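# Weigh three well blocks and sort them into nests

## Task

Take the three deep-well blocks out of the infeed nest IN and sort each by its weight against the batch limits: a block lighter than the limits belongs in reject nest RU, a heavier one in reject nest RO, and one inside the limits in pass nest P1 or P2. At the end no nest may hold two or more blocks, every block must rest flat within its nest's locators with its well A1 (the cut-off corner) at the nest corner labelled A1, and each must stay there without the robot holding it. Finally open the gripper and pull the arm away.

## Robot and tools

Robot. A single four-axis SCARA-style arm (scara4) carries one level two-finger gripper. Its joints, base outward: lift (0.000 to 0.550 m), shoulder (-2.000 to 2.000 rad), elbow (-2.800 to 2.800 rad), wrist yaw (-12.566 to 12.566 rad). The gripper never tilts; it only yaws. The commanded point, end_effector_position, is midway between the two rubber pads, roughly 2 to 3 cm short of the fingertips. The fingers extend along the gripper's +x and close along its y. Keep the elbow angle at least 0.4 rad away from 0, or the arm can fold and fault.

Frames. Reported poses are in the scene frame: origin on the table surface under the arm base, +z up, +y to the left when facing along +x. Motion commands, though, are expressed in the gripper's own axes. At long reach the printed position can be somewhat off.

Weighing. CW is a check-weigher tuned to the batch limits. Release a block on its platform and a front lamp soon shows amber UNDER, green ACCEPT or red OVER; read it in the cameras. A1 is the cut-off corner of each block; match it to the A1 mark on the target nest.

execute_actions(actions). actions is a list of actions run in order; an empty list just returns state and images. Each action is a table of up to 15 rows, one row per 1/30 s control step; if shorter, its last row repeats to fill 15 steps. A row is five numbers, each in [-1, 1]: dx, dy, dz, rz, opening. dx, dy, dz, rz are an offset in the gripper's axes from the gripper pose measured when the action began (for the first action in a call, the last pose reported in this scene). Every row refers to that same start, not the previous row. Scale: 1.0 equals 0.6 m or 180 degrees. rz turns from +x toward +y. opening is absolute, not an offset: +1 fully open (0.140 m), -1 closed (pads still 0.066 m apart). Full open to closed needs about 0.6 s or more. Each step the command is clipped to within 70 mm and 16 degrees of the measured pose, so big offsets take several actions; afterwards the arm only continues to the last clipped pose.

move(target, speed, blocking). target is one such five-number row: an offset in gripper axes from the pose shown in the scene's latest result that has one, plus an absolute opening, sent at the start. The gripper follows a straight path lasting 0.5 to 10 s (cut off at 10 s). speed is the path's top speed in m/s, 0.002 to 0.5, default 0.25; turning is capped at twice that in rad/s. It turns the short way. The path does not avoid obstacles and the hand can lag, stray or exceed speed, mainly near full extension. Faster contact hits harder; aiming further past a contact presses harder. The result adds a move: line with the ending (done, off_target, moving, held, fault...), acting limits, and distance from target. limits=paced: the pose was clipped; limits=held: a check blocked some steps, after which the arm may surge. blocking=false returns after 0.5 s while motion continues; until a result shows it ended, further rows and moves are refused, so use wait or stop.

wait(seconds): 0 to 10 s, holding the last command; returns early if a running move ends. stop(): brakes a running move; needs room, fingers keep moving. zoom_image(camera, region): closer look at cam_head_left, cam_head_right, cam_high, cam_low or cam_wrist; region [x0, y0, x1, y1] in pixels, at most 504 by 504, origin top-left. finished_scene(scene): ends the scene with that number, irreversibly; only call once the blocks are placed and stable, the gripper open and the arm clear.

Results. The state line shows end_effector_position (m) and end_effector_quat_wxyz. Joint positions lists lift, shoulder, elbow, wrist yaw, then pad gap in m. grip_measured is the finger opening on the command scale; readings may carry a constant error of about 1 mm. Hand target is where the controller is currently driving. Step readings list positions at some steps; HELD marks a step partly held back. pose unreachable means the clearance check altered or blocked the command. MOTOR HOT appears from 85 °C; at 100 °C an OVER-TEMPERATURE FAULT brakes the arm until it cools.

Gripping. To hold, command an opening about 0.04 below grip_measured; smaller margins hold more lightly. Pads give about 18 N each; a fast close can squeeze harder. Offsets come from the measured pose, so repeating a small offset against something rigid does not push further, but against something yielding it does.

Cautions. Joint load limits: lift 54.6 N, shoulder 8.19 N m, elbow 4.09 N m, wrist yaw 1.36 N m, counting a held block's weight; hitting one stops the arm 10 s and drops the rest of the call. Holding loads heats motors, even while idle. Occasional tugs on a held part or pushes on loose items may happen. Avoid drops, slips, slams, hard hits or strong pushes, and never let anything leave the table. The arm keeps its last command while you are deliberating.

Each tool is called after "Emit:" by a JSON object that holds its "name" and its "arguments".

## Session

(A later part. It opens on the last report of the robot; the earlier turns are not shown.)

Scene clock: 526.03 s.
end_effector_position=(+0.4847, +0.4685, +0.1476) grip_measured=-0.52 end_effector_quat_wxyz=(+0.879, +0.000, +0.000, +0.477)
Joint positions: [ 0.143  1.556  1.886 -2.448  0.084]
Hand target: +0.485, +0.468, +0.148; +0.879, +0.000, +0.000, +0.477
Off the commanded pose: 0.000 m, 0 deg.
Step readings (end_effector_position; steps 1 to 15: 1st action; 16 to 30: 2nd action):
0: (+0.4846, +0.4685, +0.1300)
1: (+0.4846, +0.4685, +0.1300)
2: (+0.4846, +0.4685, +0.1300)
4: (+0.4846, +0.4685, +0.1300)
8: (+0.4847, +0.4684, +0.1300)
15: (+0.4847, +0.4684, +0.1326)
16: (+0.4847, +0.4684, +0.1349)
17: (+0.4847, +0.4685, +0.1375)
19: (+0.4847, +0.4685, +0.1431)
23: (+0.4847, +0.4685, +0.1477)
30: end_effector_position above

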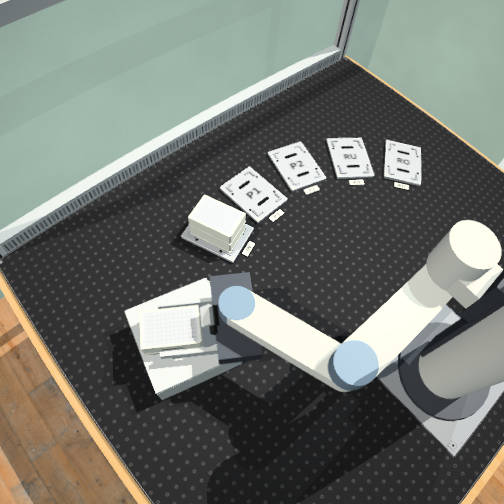

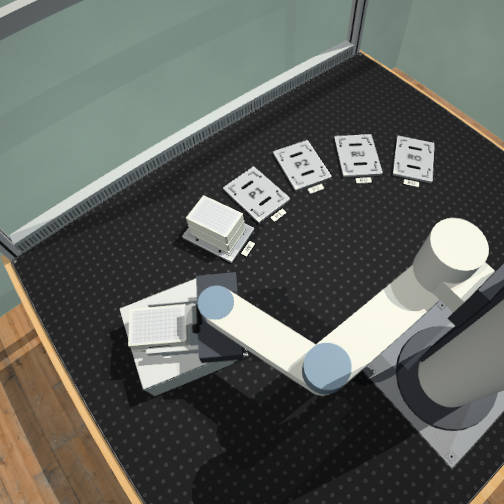

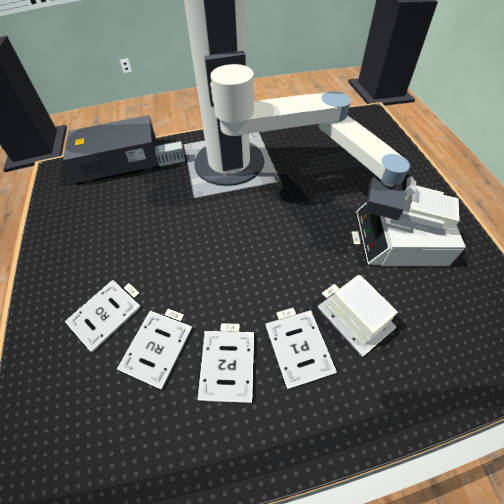

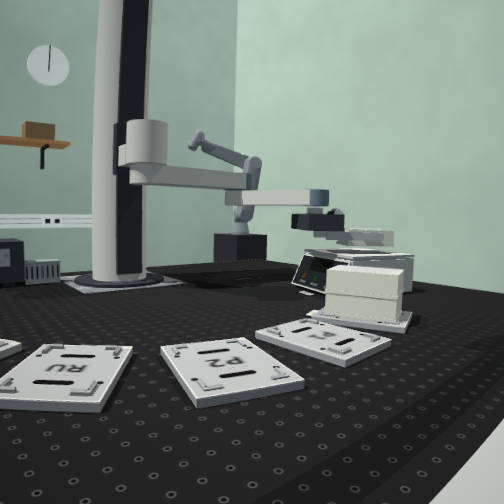

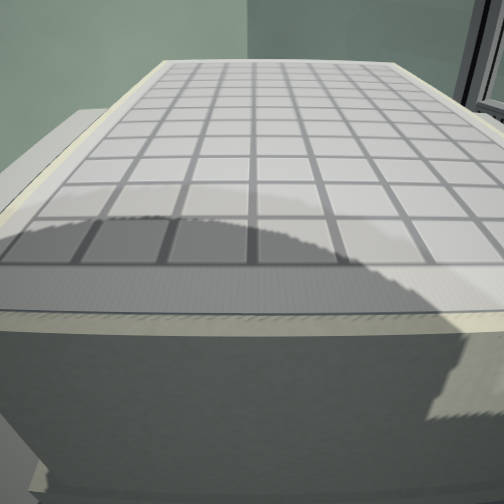

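Emit:
{"name": "move", "arguments": {"target": [-0.0691, -0.7419, -0.145, -0.31, -0.57], "speed": 0.4}}

Emit:
{"name": "zoom_image", "arguments": {"camera": "cam_high", "region": [50, 250, 170, 370]}}

Scene clock: 544.23 s.
end_effector_position=(+0.5040, -0.4467, +0.0529) grip_measured=-0.52 end_effector_quat_wxyz=(+0.892, +0.000, +0.000, -0.452)
Joint positions: [ 0.048 -0.344  1.843 -2.437  0.084]
Hand target: +0.504, -0.447, +0.053; +0.892, +0.000, +0.000, -0.452
Off the commanded pose: 0.000 m, 0 deg.
move: done

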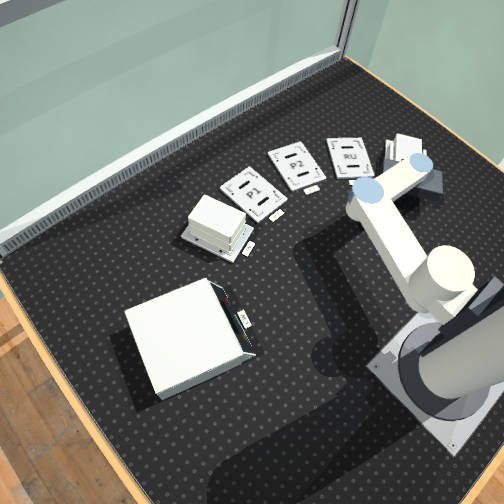

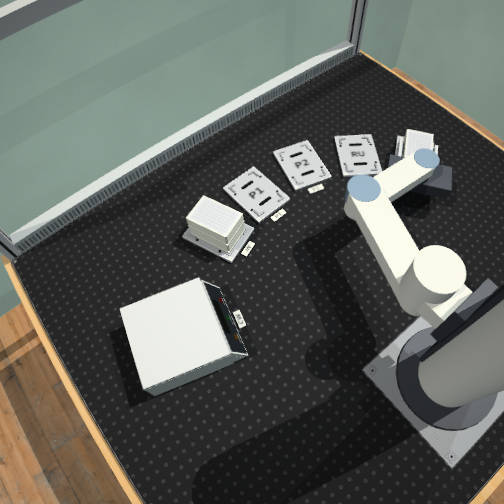

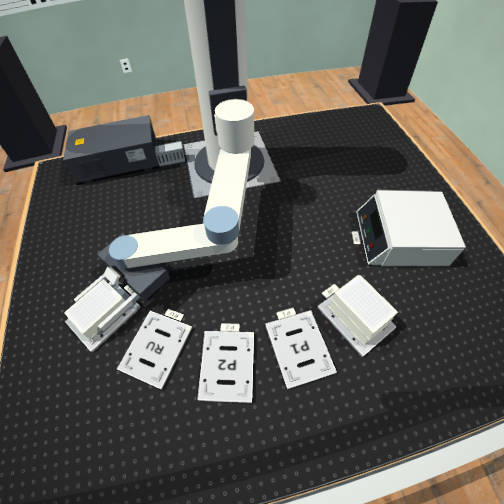

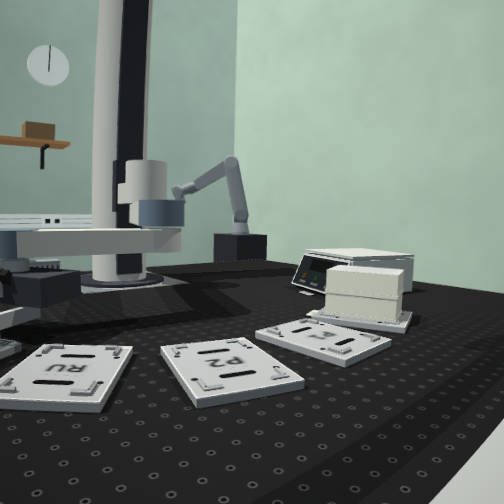

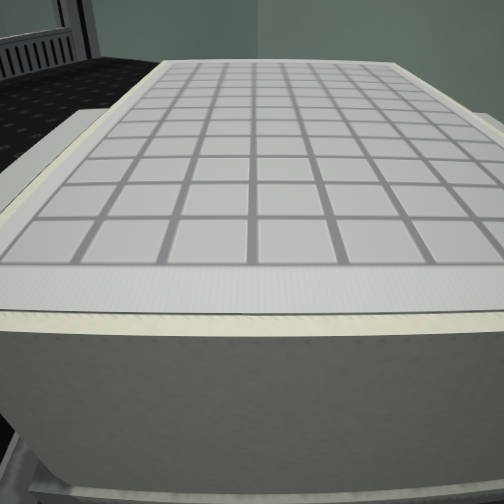

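Region (50, 250, 170, 370) of cam_high's 504x504 image, scaled by 4.200, with more detail than that image has.

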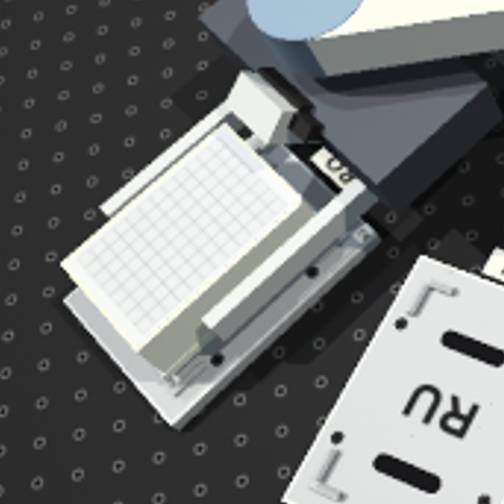

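Emit:
{"name": "move", "arguments": {"target": [0.0005, 0, -0.019, 0, -0.57], "speed": 0.02}}

Emit:
{"name": "zoom_image", "arguments": {"camera": "cam_high", "region": [60, 290, 140, 360]}}

Emit:
{"name": "zoom_image", "arguments": {"camera": "cam_wrist", "region": [0, 400, 130, 504]}}

Scene clock: 550.10 s.
end_effector_position=(+0.5041, -0.4468, +0.0424) grip_measured=-0.52 end_effector_quat_wxyz=(+0.892, +0.000, +0.000, -0.452)
Joint positions: [ 0.037 -0.344  1.843 -2.437  0.084]
Hand target: +0.504, -0.447, +0.042; +0.892, +0.000, +0.000, -0.452
Off the commanded pose: 0.001 m, 0 deg.
move: done

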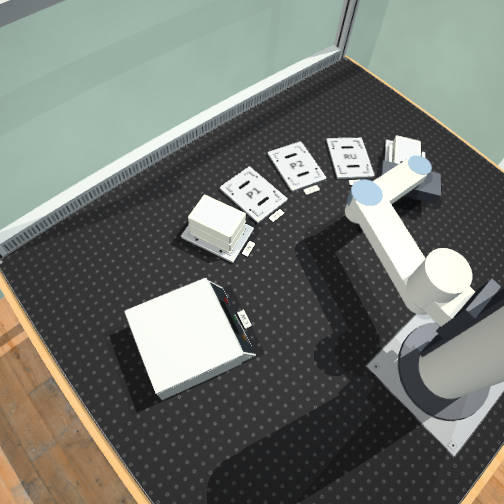

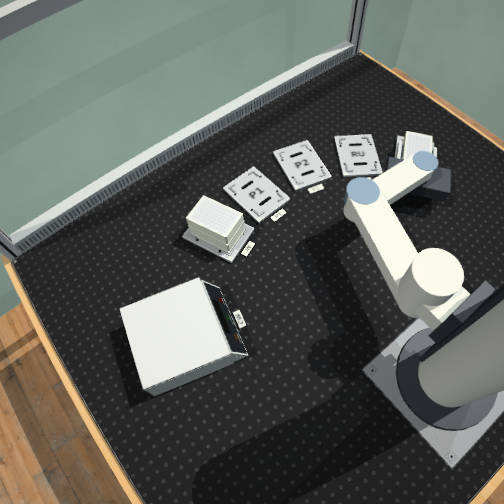

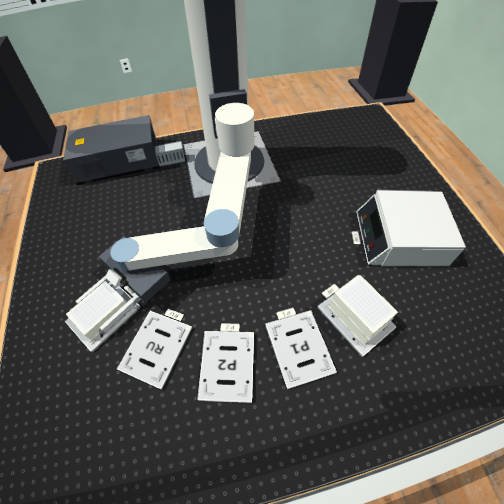

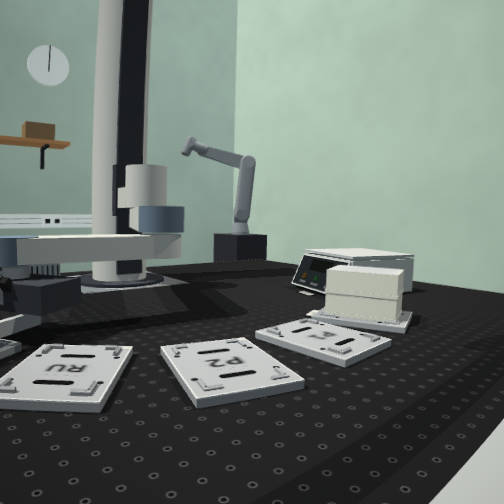

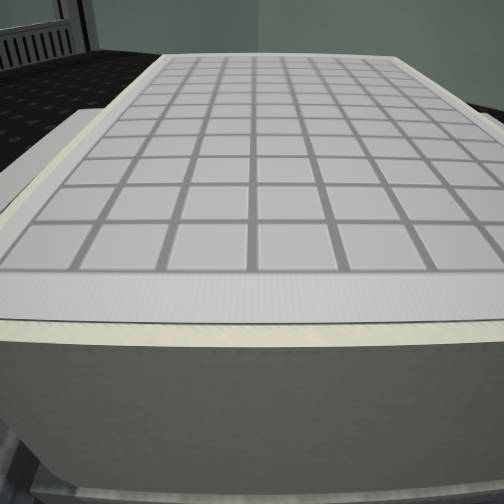

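Region (60, 290, 140, 360) of cam_high's 504x504 image, scaled by 6.300, with more detail than that image has; it fills the top 441 rows of this view, and the rest is white.

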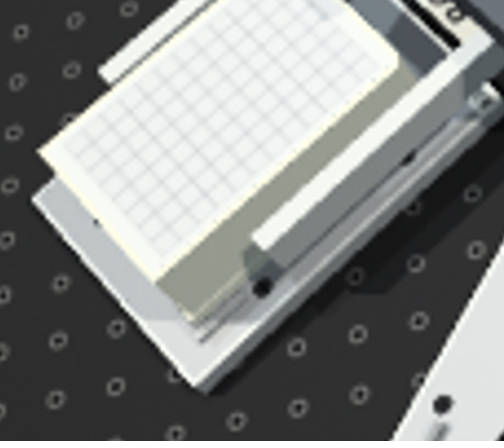

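Region (0, 400, 130, 504) of cam_wrist's 504x504 image, scaled by 3.877, with more detail than that image has; it fills the top 403 rows of this view, and the rest is white.

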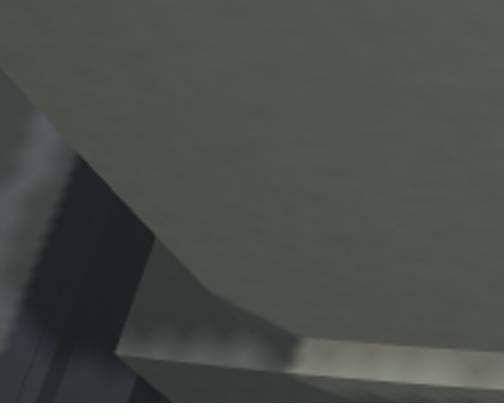

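Emit:
{"name": "execute_actions", "arguments": {"actions": [[[0,0,0.002,0,-0.57],[0,0,0.004,0,-0.57],[0,0,0.005,0,-0.57],[-0.001,0,0.005,0,-0.57],[-0.002,0,0.005,0,-0.57],[-0.003,0,0.005,0,-0.57],[-0.004,0,0.005,0,-0.57]]]}}

Emit:
{"name": "zoom_image", "arguments": {"camera": "cam_high", "region": [60, 300, 120, 355]}}

Scene clock: 557.30 s.
end_effector_position=(+0.5027, -0.4449, +0.0454) grip_measured=-0.52 end_effector_quat_wxyz=(+0.892, +0.000, +0.000, -0.452)
Joint positions: [ 0.04  -0.338  1.828 -2.429  0.084]
Hand target: +0.503, -0.445, +0.045; +0.892, +0.000, +0.000, -0.452
Off the commanded pose: 0.000 m, 0 deg.
Step readings (end_effector_position):
0: (+0.5041, -0.4468, +0.0424)
1: (+0.5041, -0.4468, +0.0425)
2: (+0.5040, -0.4468, +0.0434)
4: (+0.5041, -0.4467, +0.0455)
8: (+0.5026, -0.4450, +0.0454)
15: end_effector_position above

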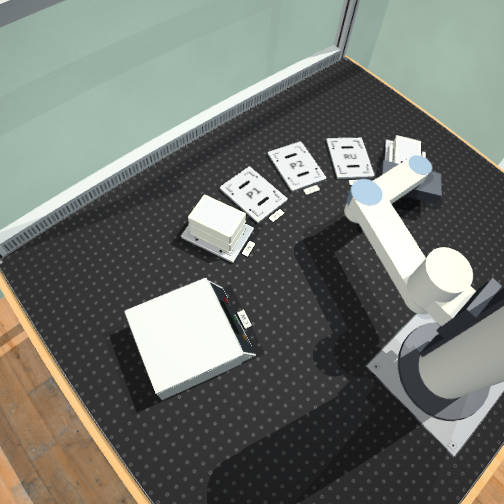

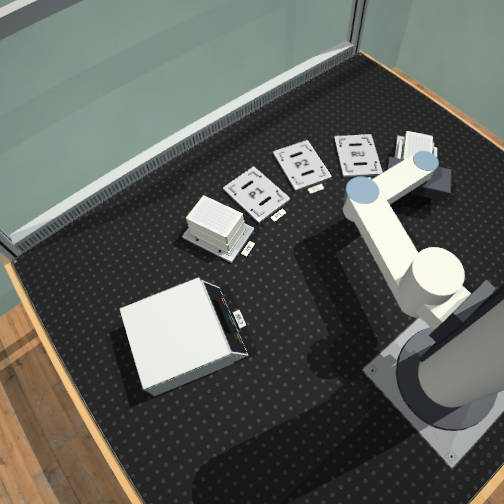

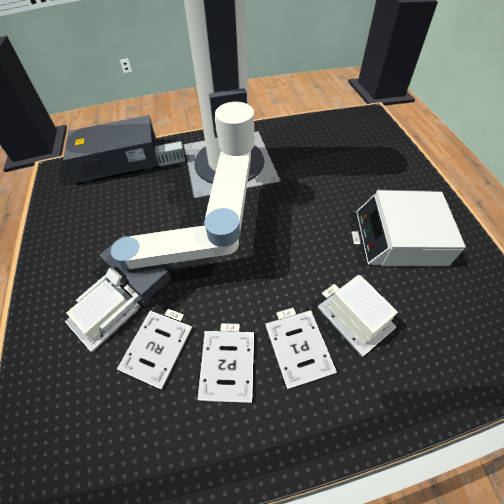

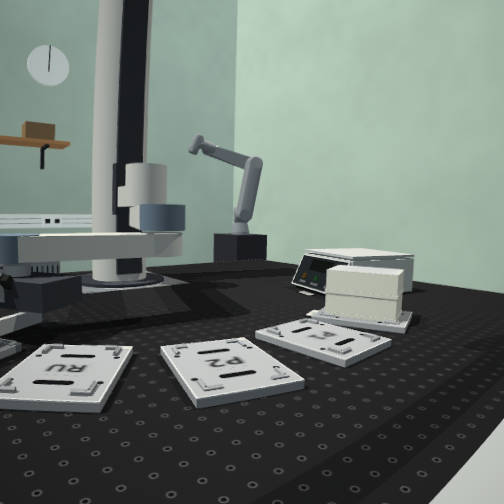

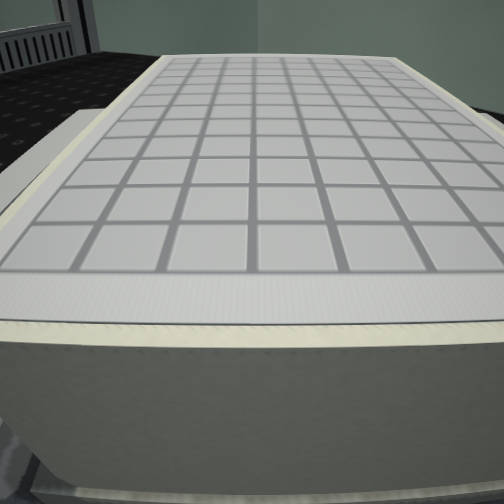

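Region (60, 300, 120, 355) of cam_high's 504x504 image, scaled by 8.400, with more detail than that image has; it fills the top 462 rows of this view, and the rest is white.

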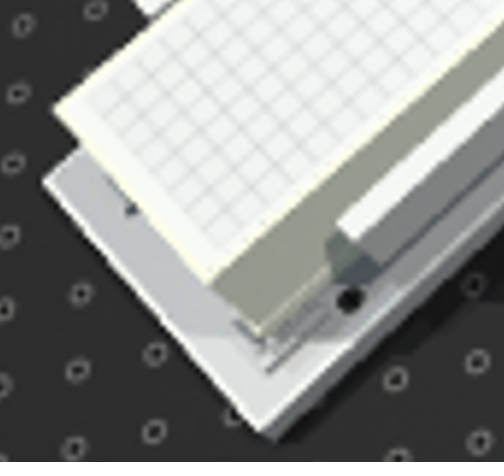

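Emit:
{"name": "execute_actions", "arguments": {"actions": [[[0,0,-0.0005,0,-0.57],[0,0,-0.001,0,-0.57],[0,0,-0.0015,0,-0.57],[0,0,-0.002,0,-0.57],[0,0,-0.0025,0,-0.57],[0,0,-0.003,0,-0.57],[0,0,-0.0035,0,-0.57],[0,0,-0.004,0,-0.57],[0,0,-0.0045,0,-0.57],[0,0,-0.005,0,-0.57],[0,0,-0.0055,0,-0.57],[0,0,-0.006,0,-0.57]]]}}

Emit:
{"name": "zoom_image", "arguments": {"camera": "cam_high", "region": [60, 300, 120, 355]}}

Scene clock: 568.10 s.
end_effector_position=(+0.5029, -0.4451, +0.0423) grip_measured=-0.52 end_effector_quat_wxyz=(+0.892, +0.000, +0.000, -0.452)
Joint positions: [ 0.037 -0.338  1.83  -2.43   0.084]
Hand target: +0.503, -0.445, +0.042; +0.892, +0.000, +0.000, -0.452
Off the commanded pose: 0.001 m, 0 deg.
Step readings (end_effector_position):
0: (+0.5027, -0.4449, +0.0454)
1: (+0.5027, -0.4449, +0.0454)
2: (+0.5027, -0.4450, +0.0451)
4: (+0.5027, -0.4450, +0.0446)
8: (+0.5028, -0.4450, +0.0435)
15: end_effector_position above

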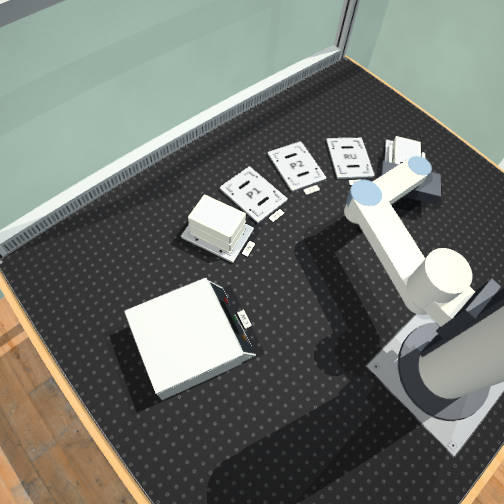

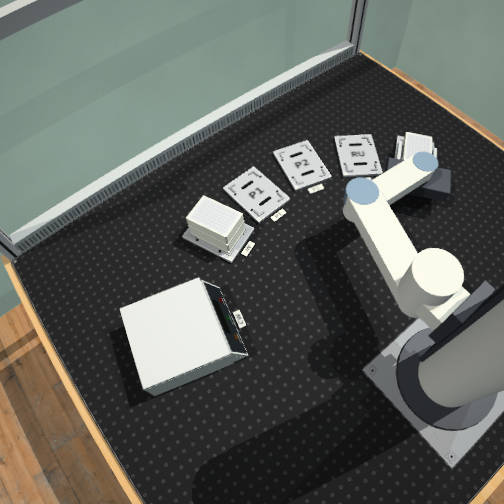

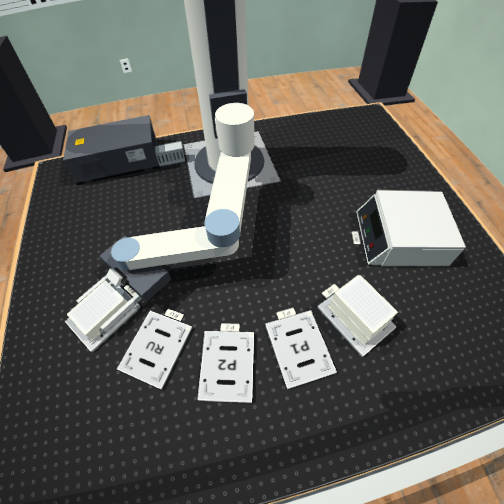

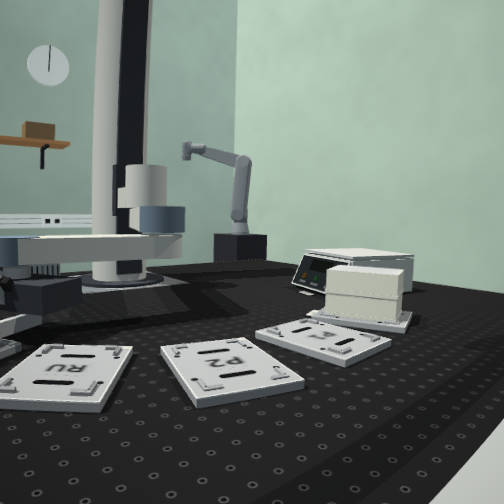

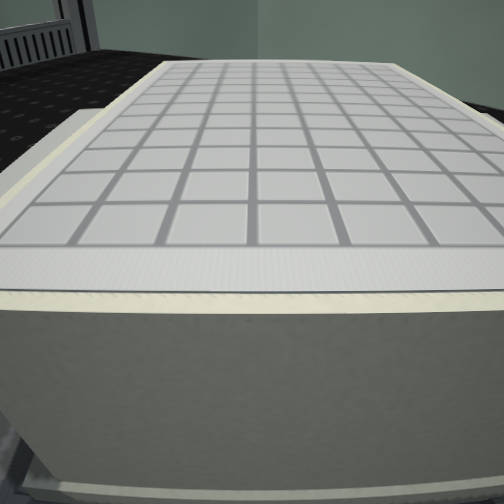

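Region (60, 300, 120, 355) of cam_high's 504x504 image, scaled by 8.400, with more detail than that image has; it fills the top 462 rows of this view, and the rest is white.

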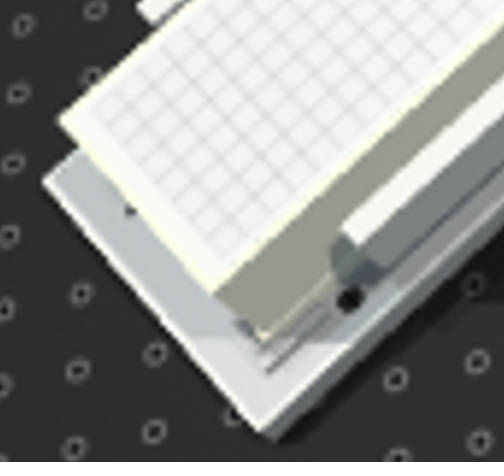

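Emit:
{"name": "execute_actions", "arguments": {"actions": [[[0.0003,0,0.0005,0,-0.57],[0.0006,0,0.0005,0,-0.57],[0.0009,0,0.0005,0,-0.57],[0.0012,0,0.0005,0,-0.57],[0.0015,0,0.0005,0,-0.57],[0.0016,0,0.0003,0,-0.57],[0.0016,0,0,0,-0.57],[0.0016,0,-0.0004,0,-0.57],[0.0016,0,-0.0008,0,-0.57],[0.0016,0,-0.0012,0,-0.57],[0.0016,0,-0.0016,0,-0.57],[0.0016,0,-0.002,0,-0.57]]]}}

Scene clock: 577.03 s.
end_effector_position=(+0.5035, -0.4458, +0.0412) grip_measured=-0.52 end_effector_quat_wxyz=(+0.892, +0.000, +0.000, -0.452)
Joint positions: [ 0.036 -0.341  1.836 -2.433  0.084]
Hand target: +0.503, -0.446, +0.041; +0.892, +0.000, +0.000, -0.452
Off the commanded pose: 0.000 m, 0 deg.
Step readings (end_effector_position):
0: (+0.5029, -0.4451, +0.0423)
1: (+0.5029, -0.4451, +0.0423)
2: (+0.5030, -0.4454, +0.0428)
4: (+0.5033, -0.4456, +0.0426)
8: (+0.5035, -0.4458, +0.0422)
15: end_effector_position above

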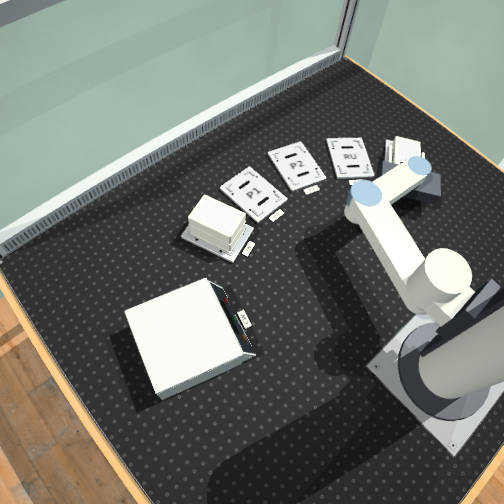

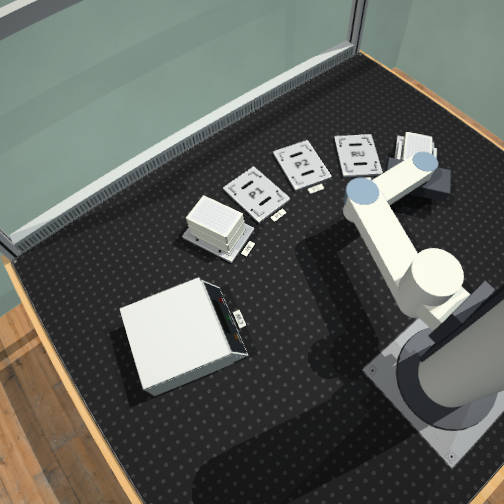

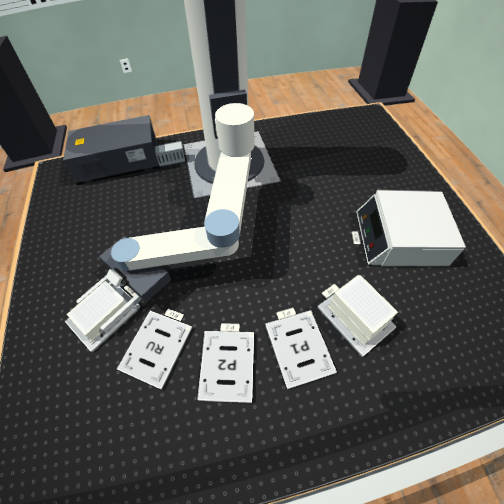

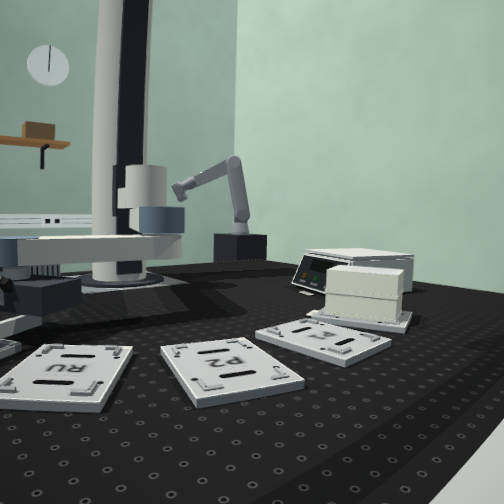

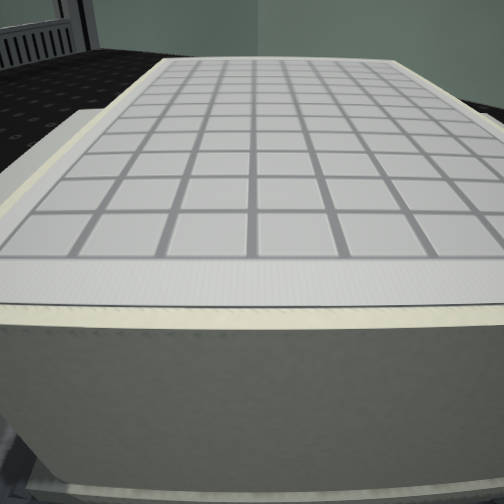

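Emit:
{"name": "execute_actions", "arguments": {"actions": [[[0,0,-0.001,0,-0.57],[0,0,-0.0015,0,-0.55],[0,0,-0.0015,0,-0.53],[0,0,-0.0015,0,-0.51],[0,0,-0.0015,0,-0.49],[0,0,-0.0015,0,-0.46],[0,0,-0.0015,0,-0.42],[0,0,-0.0015,0,-0.36],[0,0,-0.0015,0,-0.3]]]}}

Scene clock: 584.30 s.
end_effector_position=(+0.5035, -0.4458, +0.0404) grip_measured=-0.30 end_effector_quat_wxyz=(+0.892, +0.000, +0.000, -0.452)
Joint positions: [ 0.035 -0.341  1.836 -2.433  0.092]
Hand target: +0.503, -0.446, +0.040; +0.892, +0.000, +0.000, -0.452
Off the commanded pose: 0.000 m, 0 deg.
Step readings (end_effector_position):
0: (+0.5035, -0.4458, +0.0412)
1: (+0.5035, -0.4458, +0.0412)
2: (+0.5035, -0.4458, +0.0410)
4: (+0.5035, -0.4458, +0.0409)
8: (+0.5035, -0.4458, +0.0404)
15: end_effector_position above

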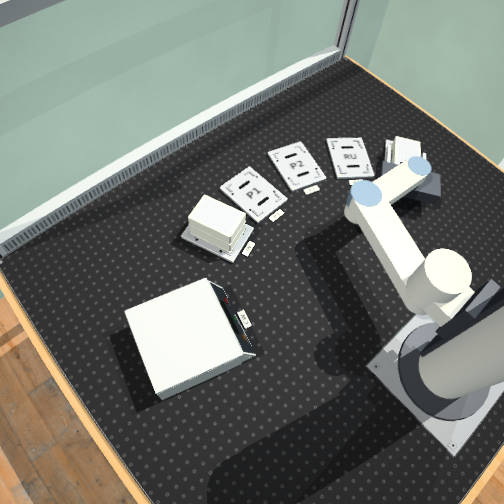

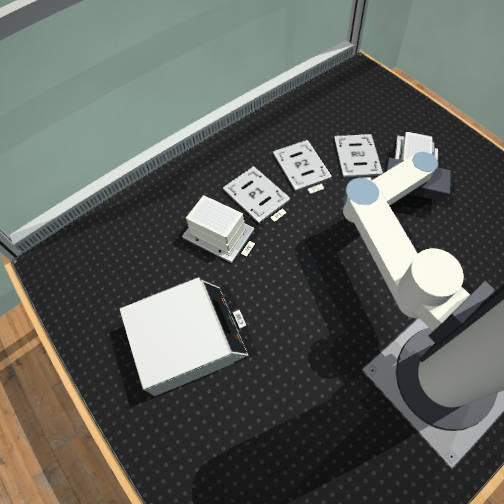

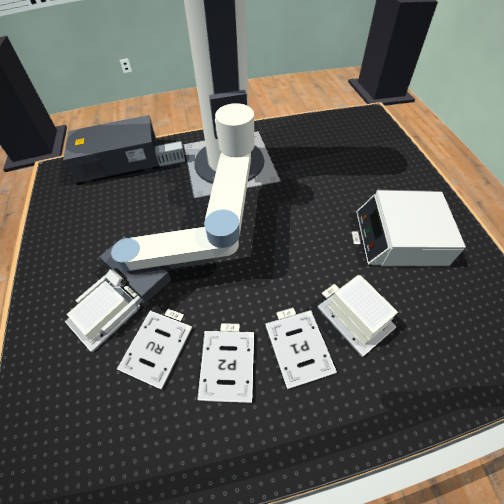

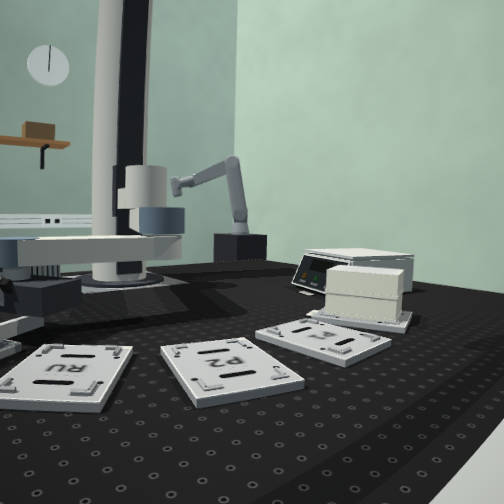

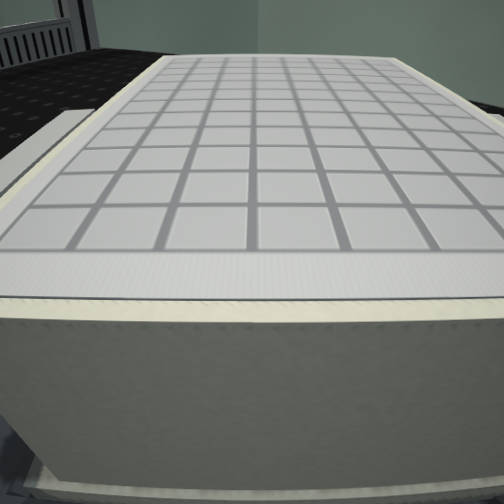

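Emit:
{"name": "execute_actions", "arguments": {"actions": [[[0,0,0.01,0,-0.1],[0,0,0.025,0,-0.1],[-0.005,0,0.04,0,-0.1],[-0.015,0,0.055,0,-0.1],[-0.03,0,0.07,0,-0.1],[-0.045,0,0.085,0,-0.1],[-0.06,0,0.1,0,-0.1],[-0.07,0,0.11,0,-0.1]]]}}

Scene clock: 595.80 s.
end_effector_position=(+0.4786, -0.4119, +0.1065) grip_measured=-0.10 end_effector_quat_wxyz=(+0.892, +0.000, +0.000, -0.452)
Joint positions: [ 0.101 -0.233  1.587 -2.293  0.099]
Hand target: +0.479, -0.412, +0.106; +0.892, +0.000, +0.000, -0.452
Off the commanded pose: 0.000 m, 0 deg.
Step readings (end_effector_position):
0: (+0.5035, -0.4458, +0.0404)
1: (+0.5035, -0.4458, +0.0405)
2: (+0.5035, -0.4458, +0.0419)
4: (+0.5034, -0.4457, +0.0503)
8: (+0.4982, -0.4392, +0.0823)
15: end_effector_position above

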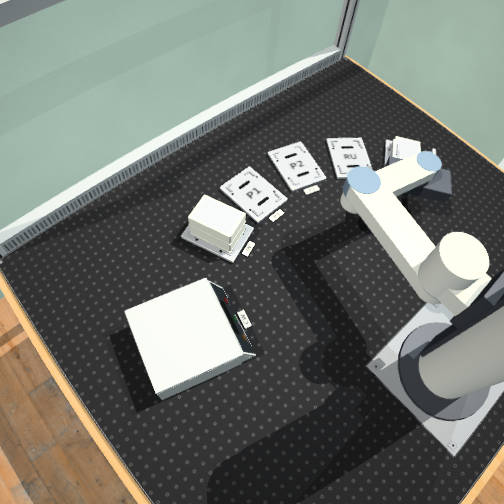

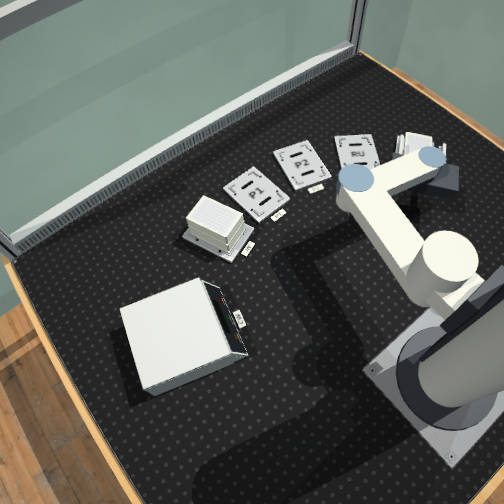

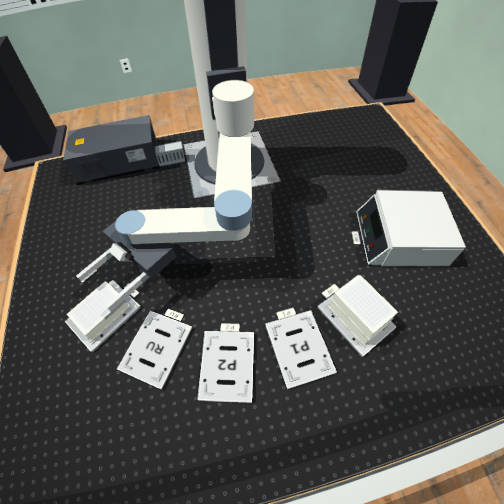

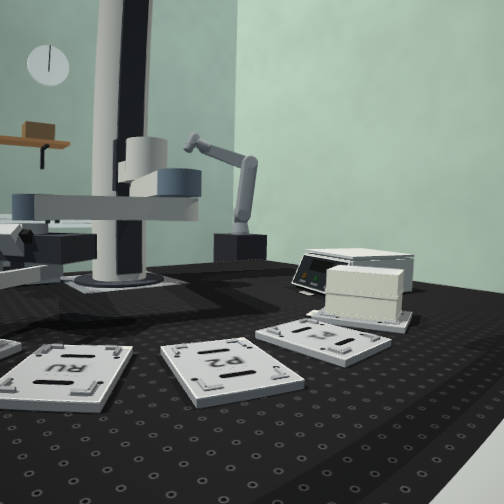

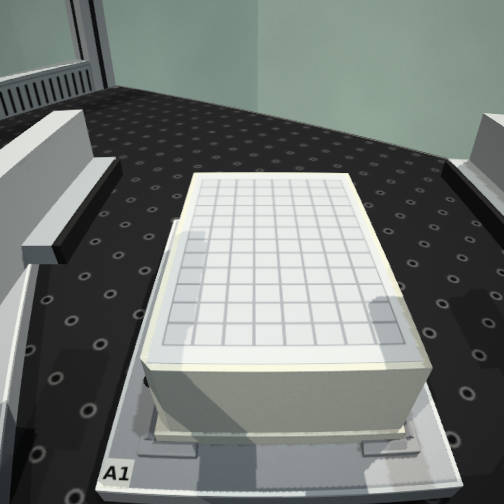

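Emit:
{"name": "zoom_image", "arguments": {"camera": "cam_wrist", "region": [90, 340, 290, 504]}}

Emit:
{"name": "zoom_image", "arguments": {"camera": "cam_wrist", "region": [290, 340, 490, 504]}}

Emit:
{"name": "zoom_image", "arguments": {"camera": "cam_high", "region": [55, 275, 150, 360]}}

Region (90, 340, 290, 504) of cam_wrist's 504x504 image, scaled by 2.520, with more detail than that image has; it fills the top 413 rows of this view, and the rest is white.

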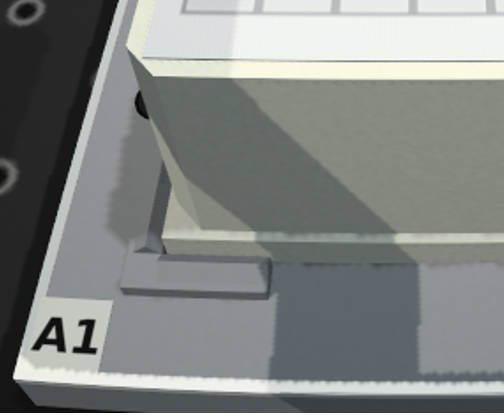

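Region (290, 340, 490, 504) of cam_wrist's 504x504 image, scaled by 2.520, with more detail than that image has; it fills the top 413 rows of this view, and the rest is white.

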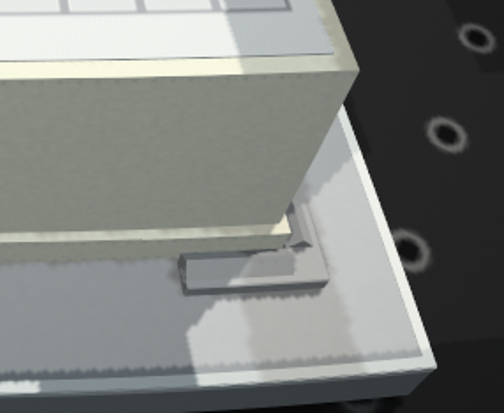

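Region (55, 275, 150, 360) of cam_high's 504x504 image, scaled by 5.305, with more detail than that image has; it fills the top 451 rows of this view, and the rest is white.

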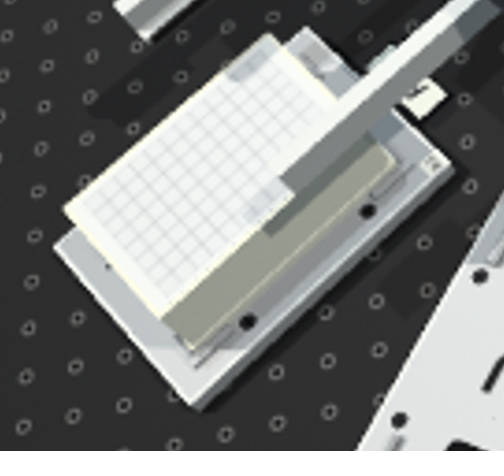

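Emit:
{"name": "zoom_image", "arguments": {"camera": "cam_wrist", "region": [160, 160, 370, 240]}}

Region (160, 160, 370, 240) of cam_wrist's 504x504 image, scaled by 2.400, with more detail than that image has; it fills the top 192 rows of this view, and the rest is white.

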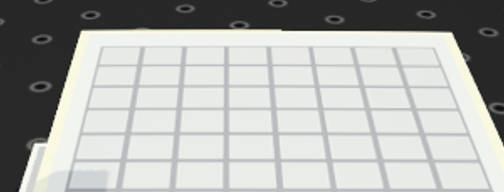

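Emit:
{"name": "move", "arguments": {"target": [-0.6349, 0.7989, 0.0642, 0.4183, -0.1], "speed": 0.5}}

Scene clock: 626.27 s.
end_effector_position=(+0.6404, +0.1787, +0.1450) grip_measured=-0.10 end_effector_quat_wxyz=(+0.982, +0.000, +0.000, +0.187)
Joint positions: [ 0.14   1.095  1.515 -2.235  0.099]
Hand target: +0.640, +0.179, +0.145; +0.982, +0.000, +0.000, +0.187
Off the commanded pose: 0.000 m, 0 deg.
move: done; limits=paced

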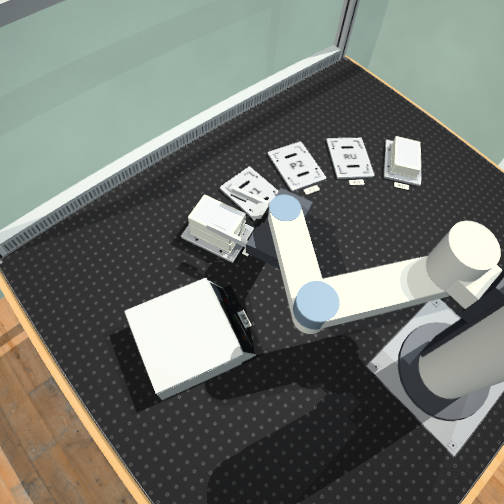

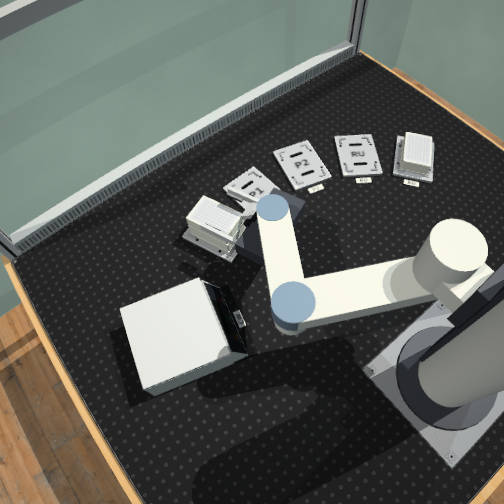

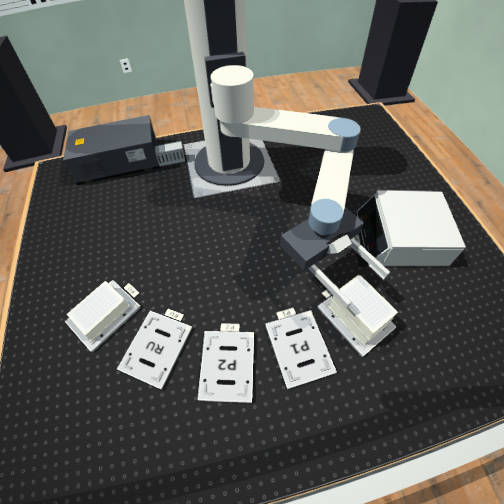

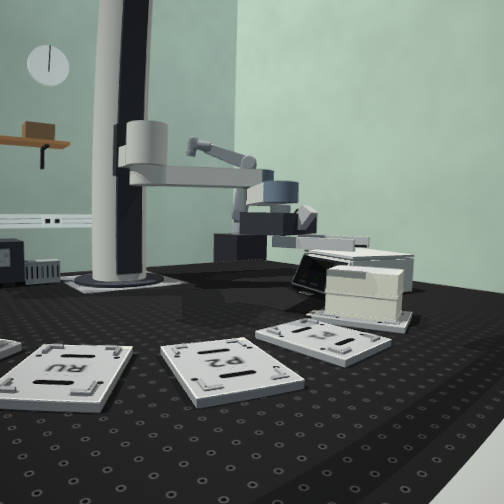

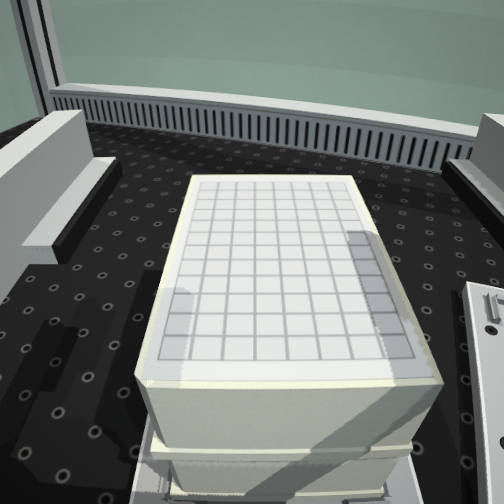

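Emit:
{"name": "zoom_image", "arguments": {"camera": "cam_wrist", "region": [170, 160, 380, 210]}}

Emit:
{"name": "zoom_image", "arguments": {"camera": "cam_wrist", "region": [120, 330, 288, 410]}}

Emit:
{"name": "zoom_image", "arguments": {"camera": "cam_wrist", "region": [290, 330, 458, 410]}}

Region (170, 160, 380, 210) of cam_wrist's 504x504 image, scaled by 2.400, with more detail than that image has; it fills the top 120 rows of this view, and the rest is white.

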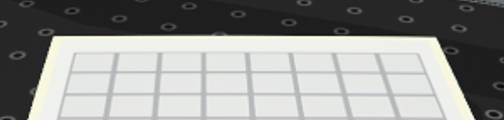

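Region (120, 330, 288, 410) of cam_wrist's 504x504 image, scaled by 3.000, with more detail than that image has; it fills the top 240 rows of this view, and the rest is white.

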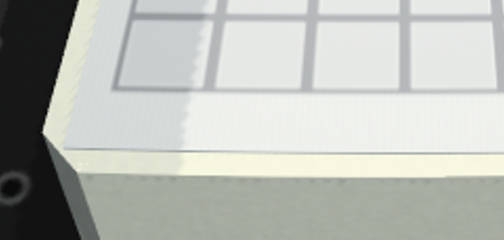

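Region (290, 330, 458, 410) of cam_wrist's 504x504 image, scaled by 3.000, with more detail than that image has; it fills the top 240 rows of this view, and the rest is white.

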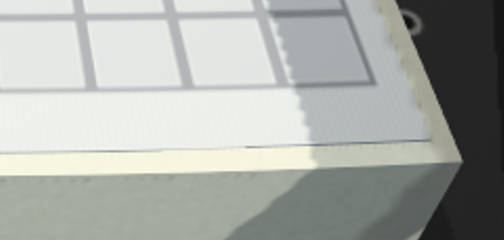

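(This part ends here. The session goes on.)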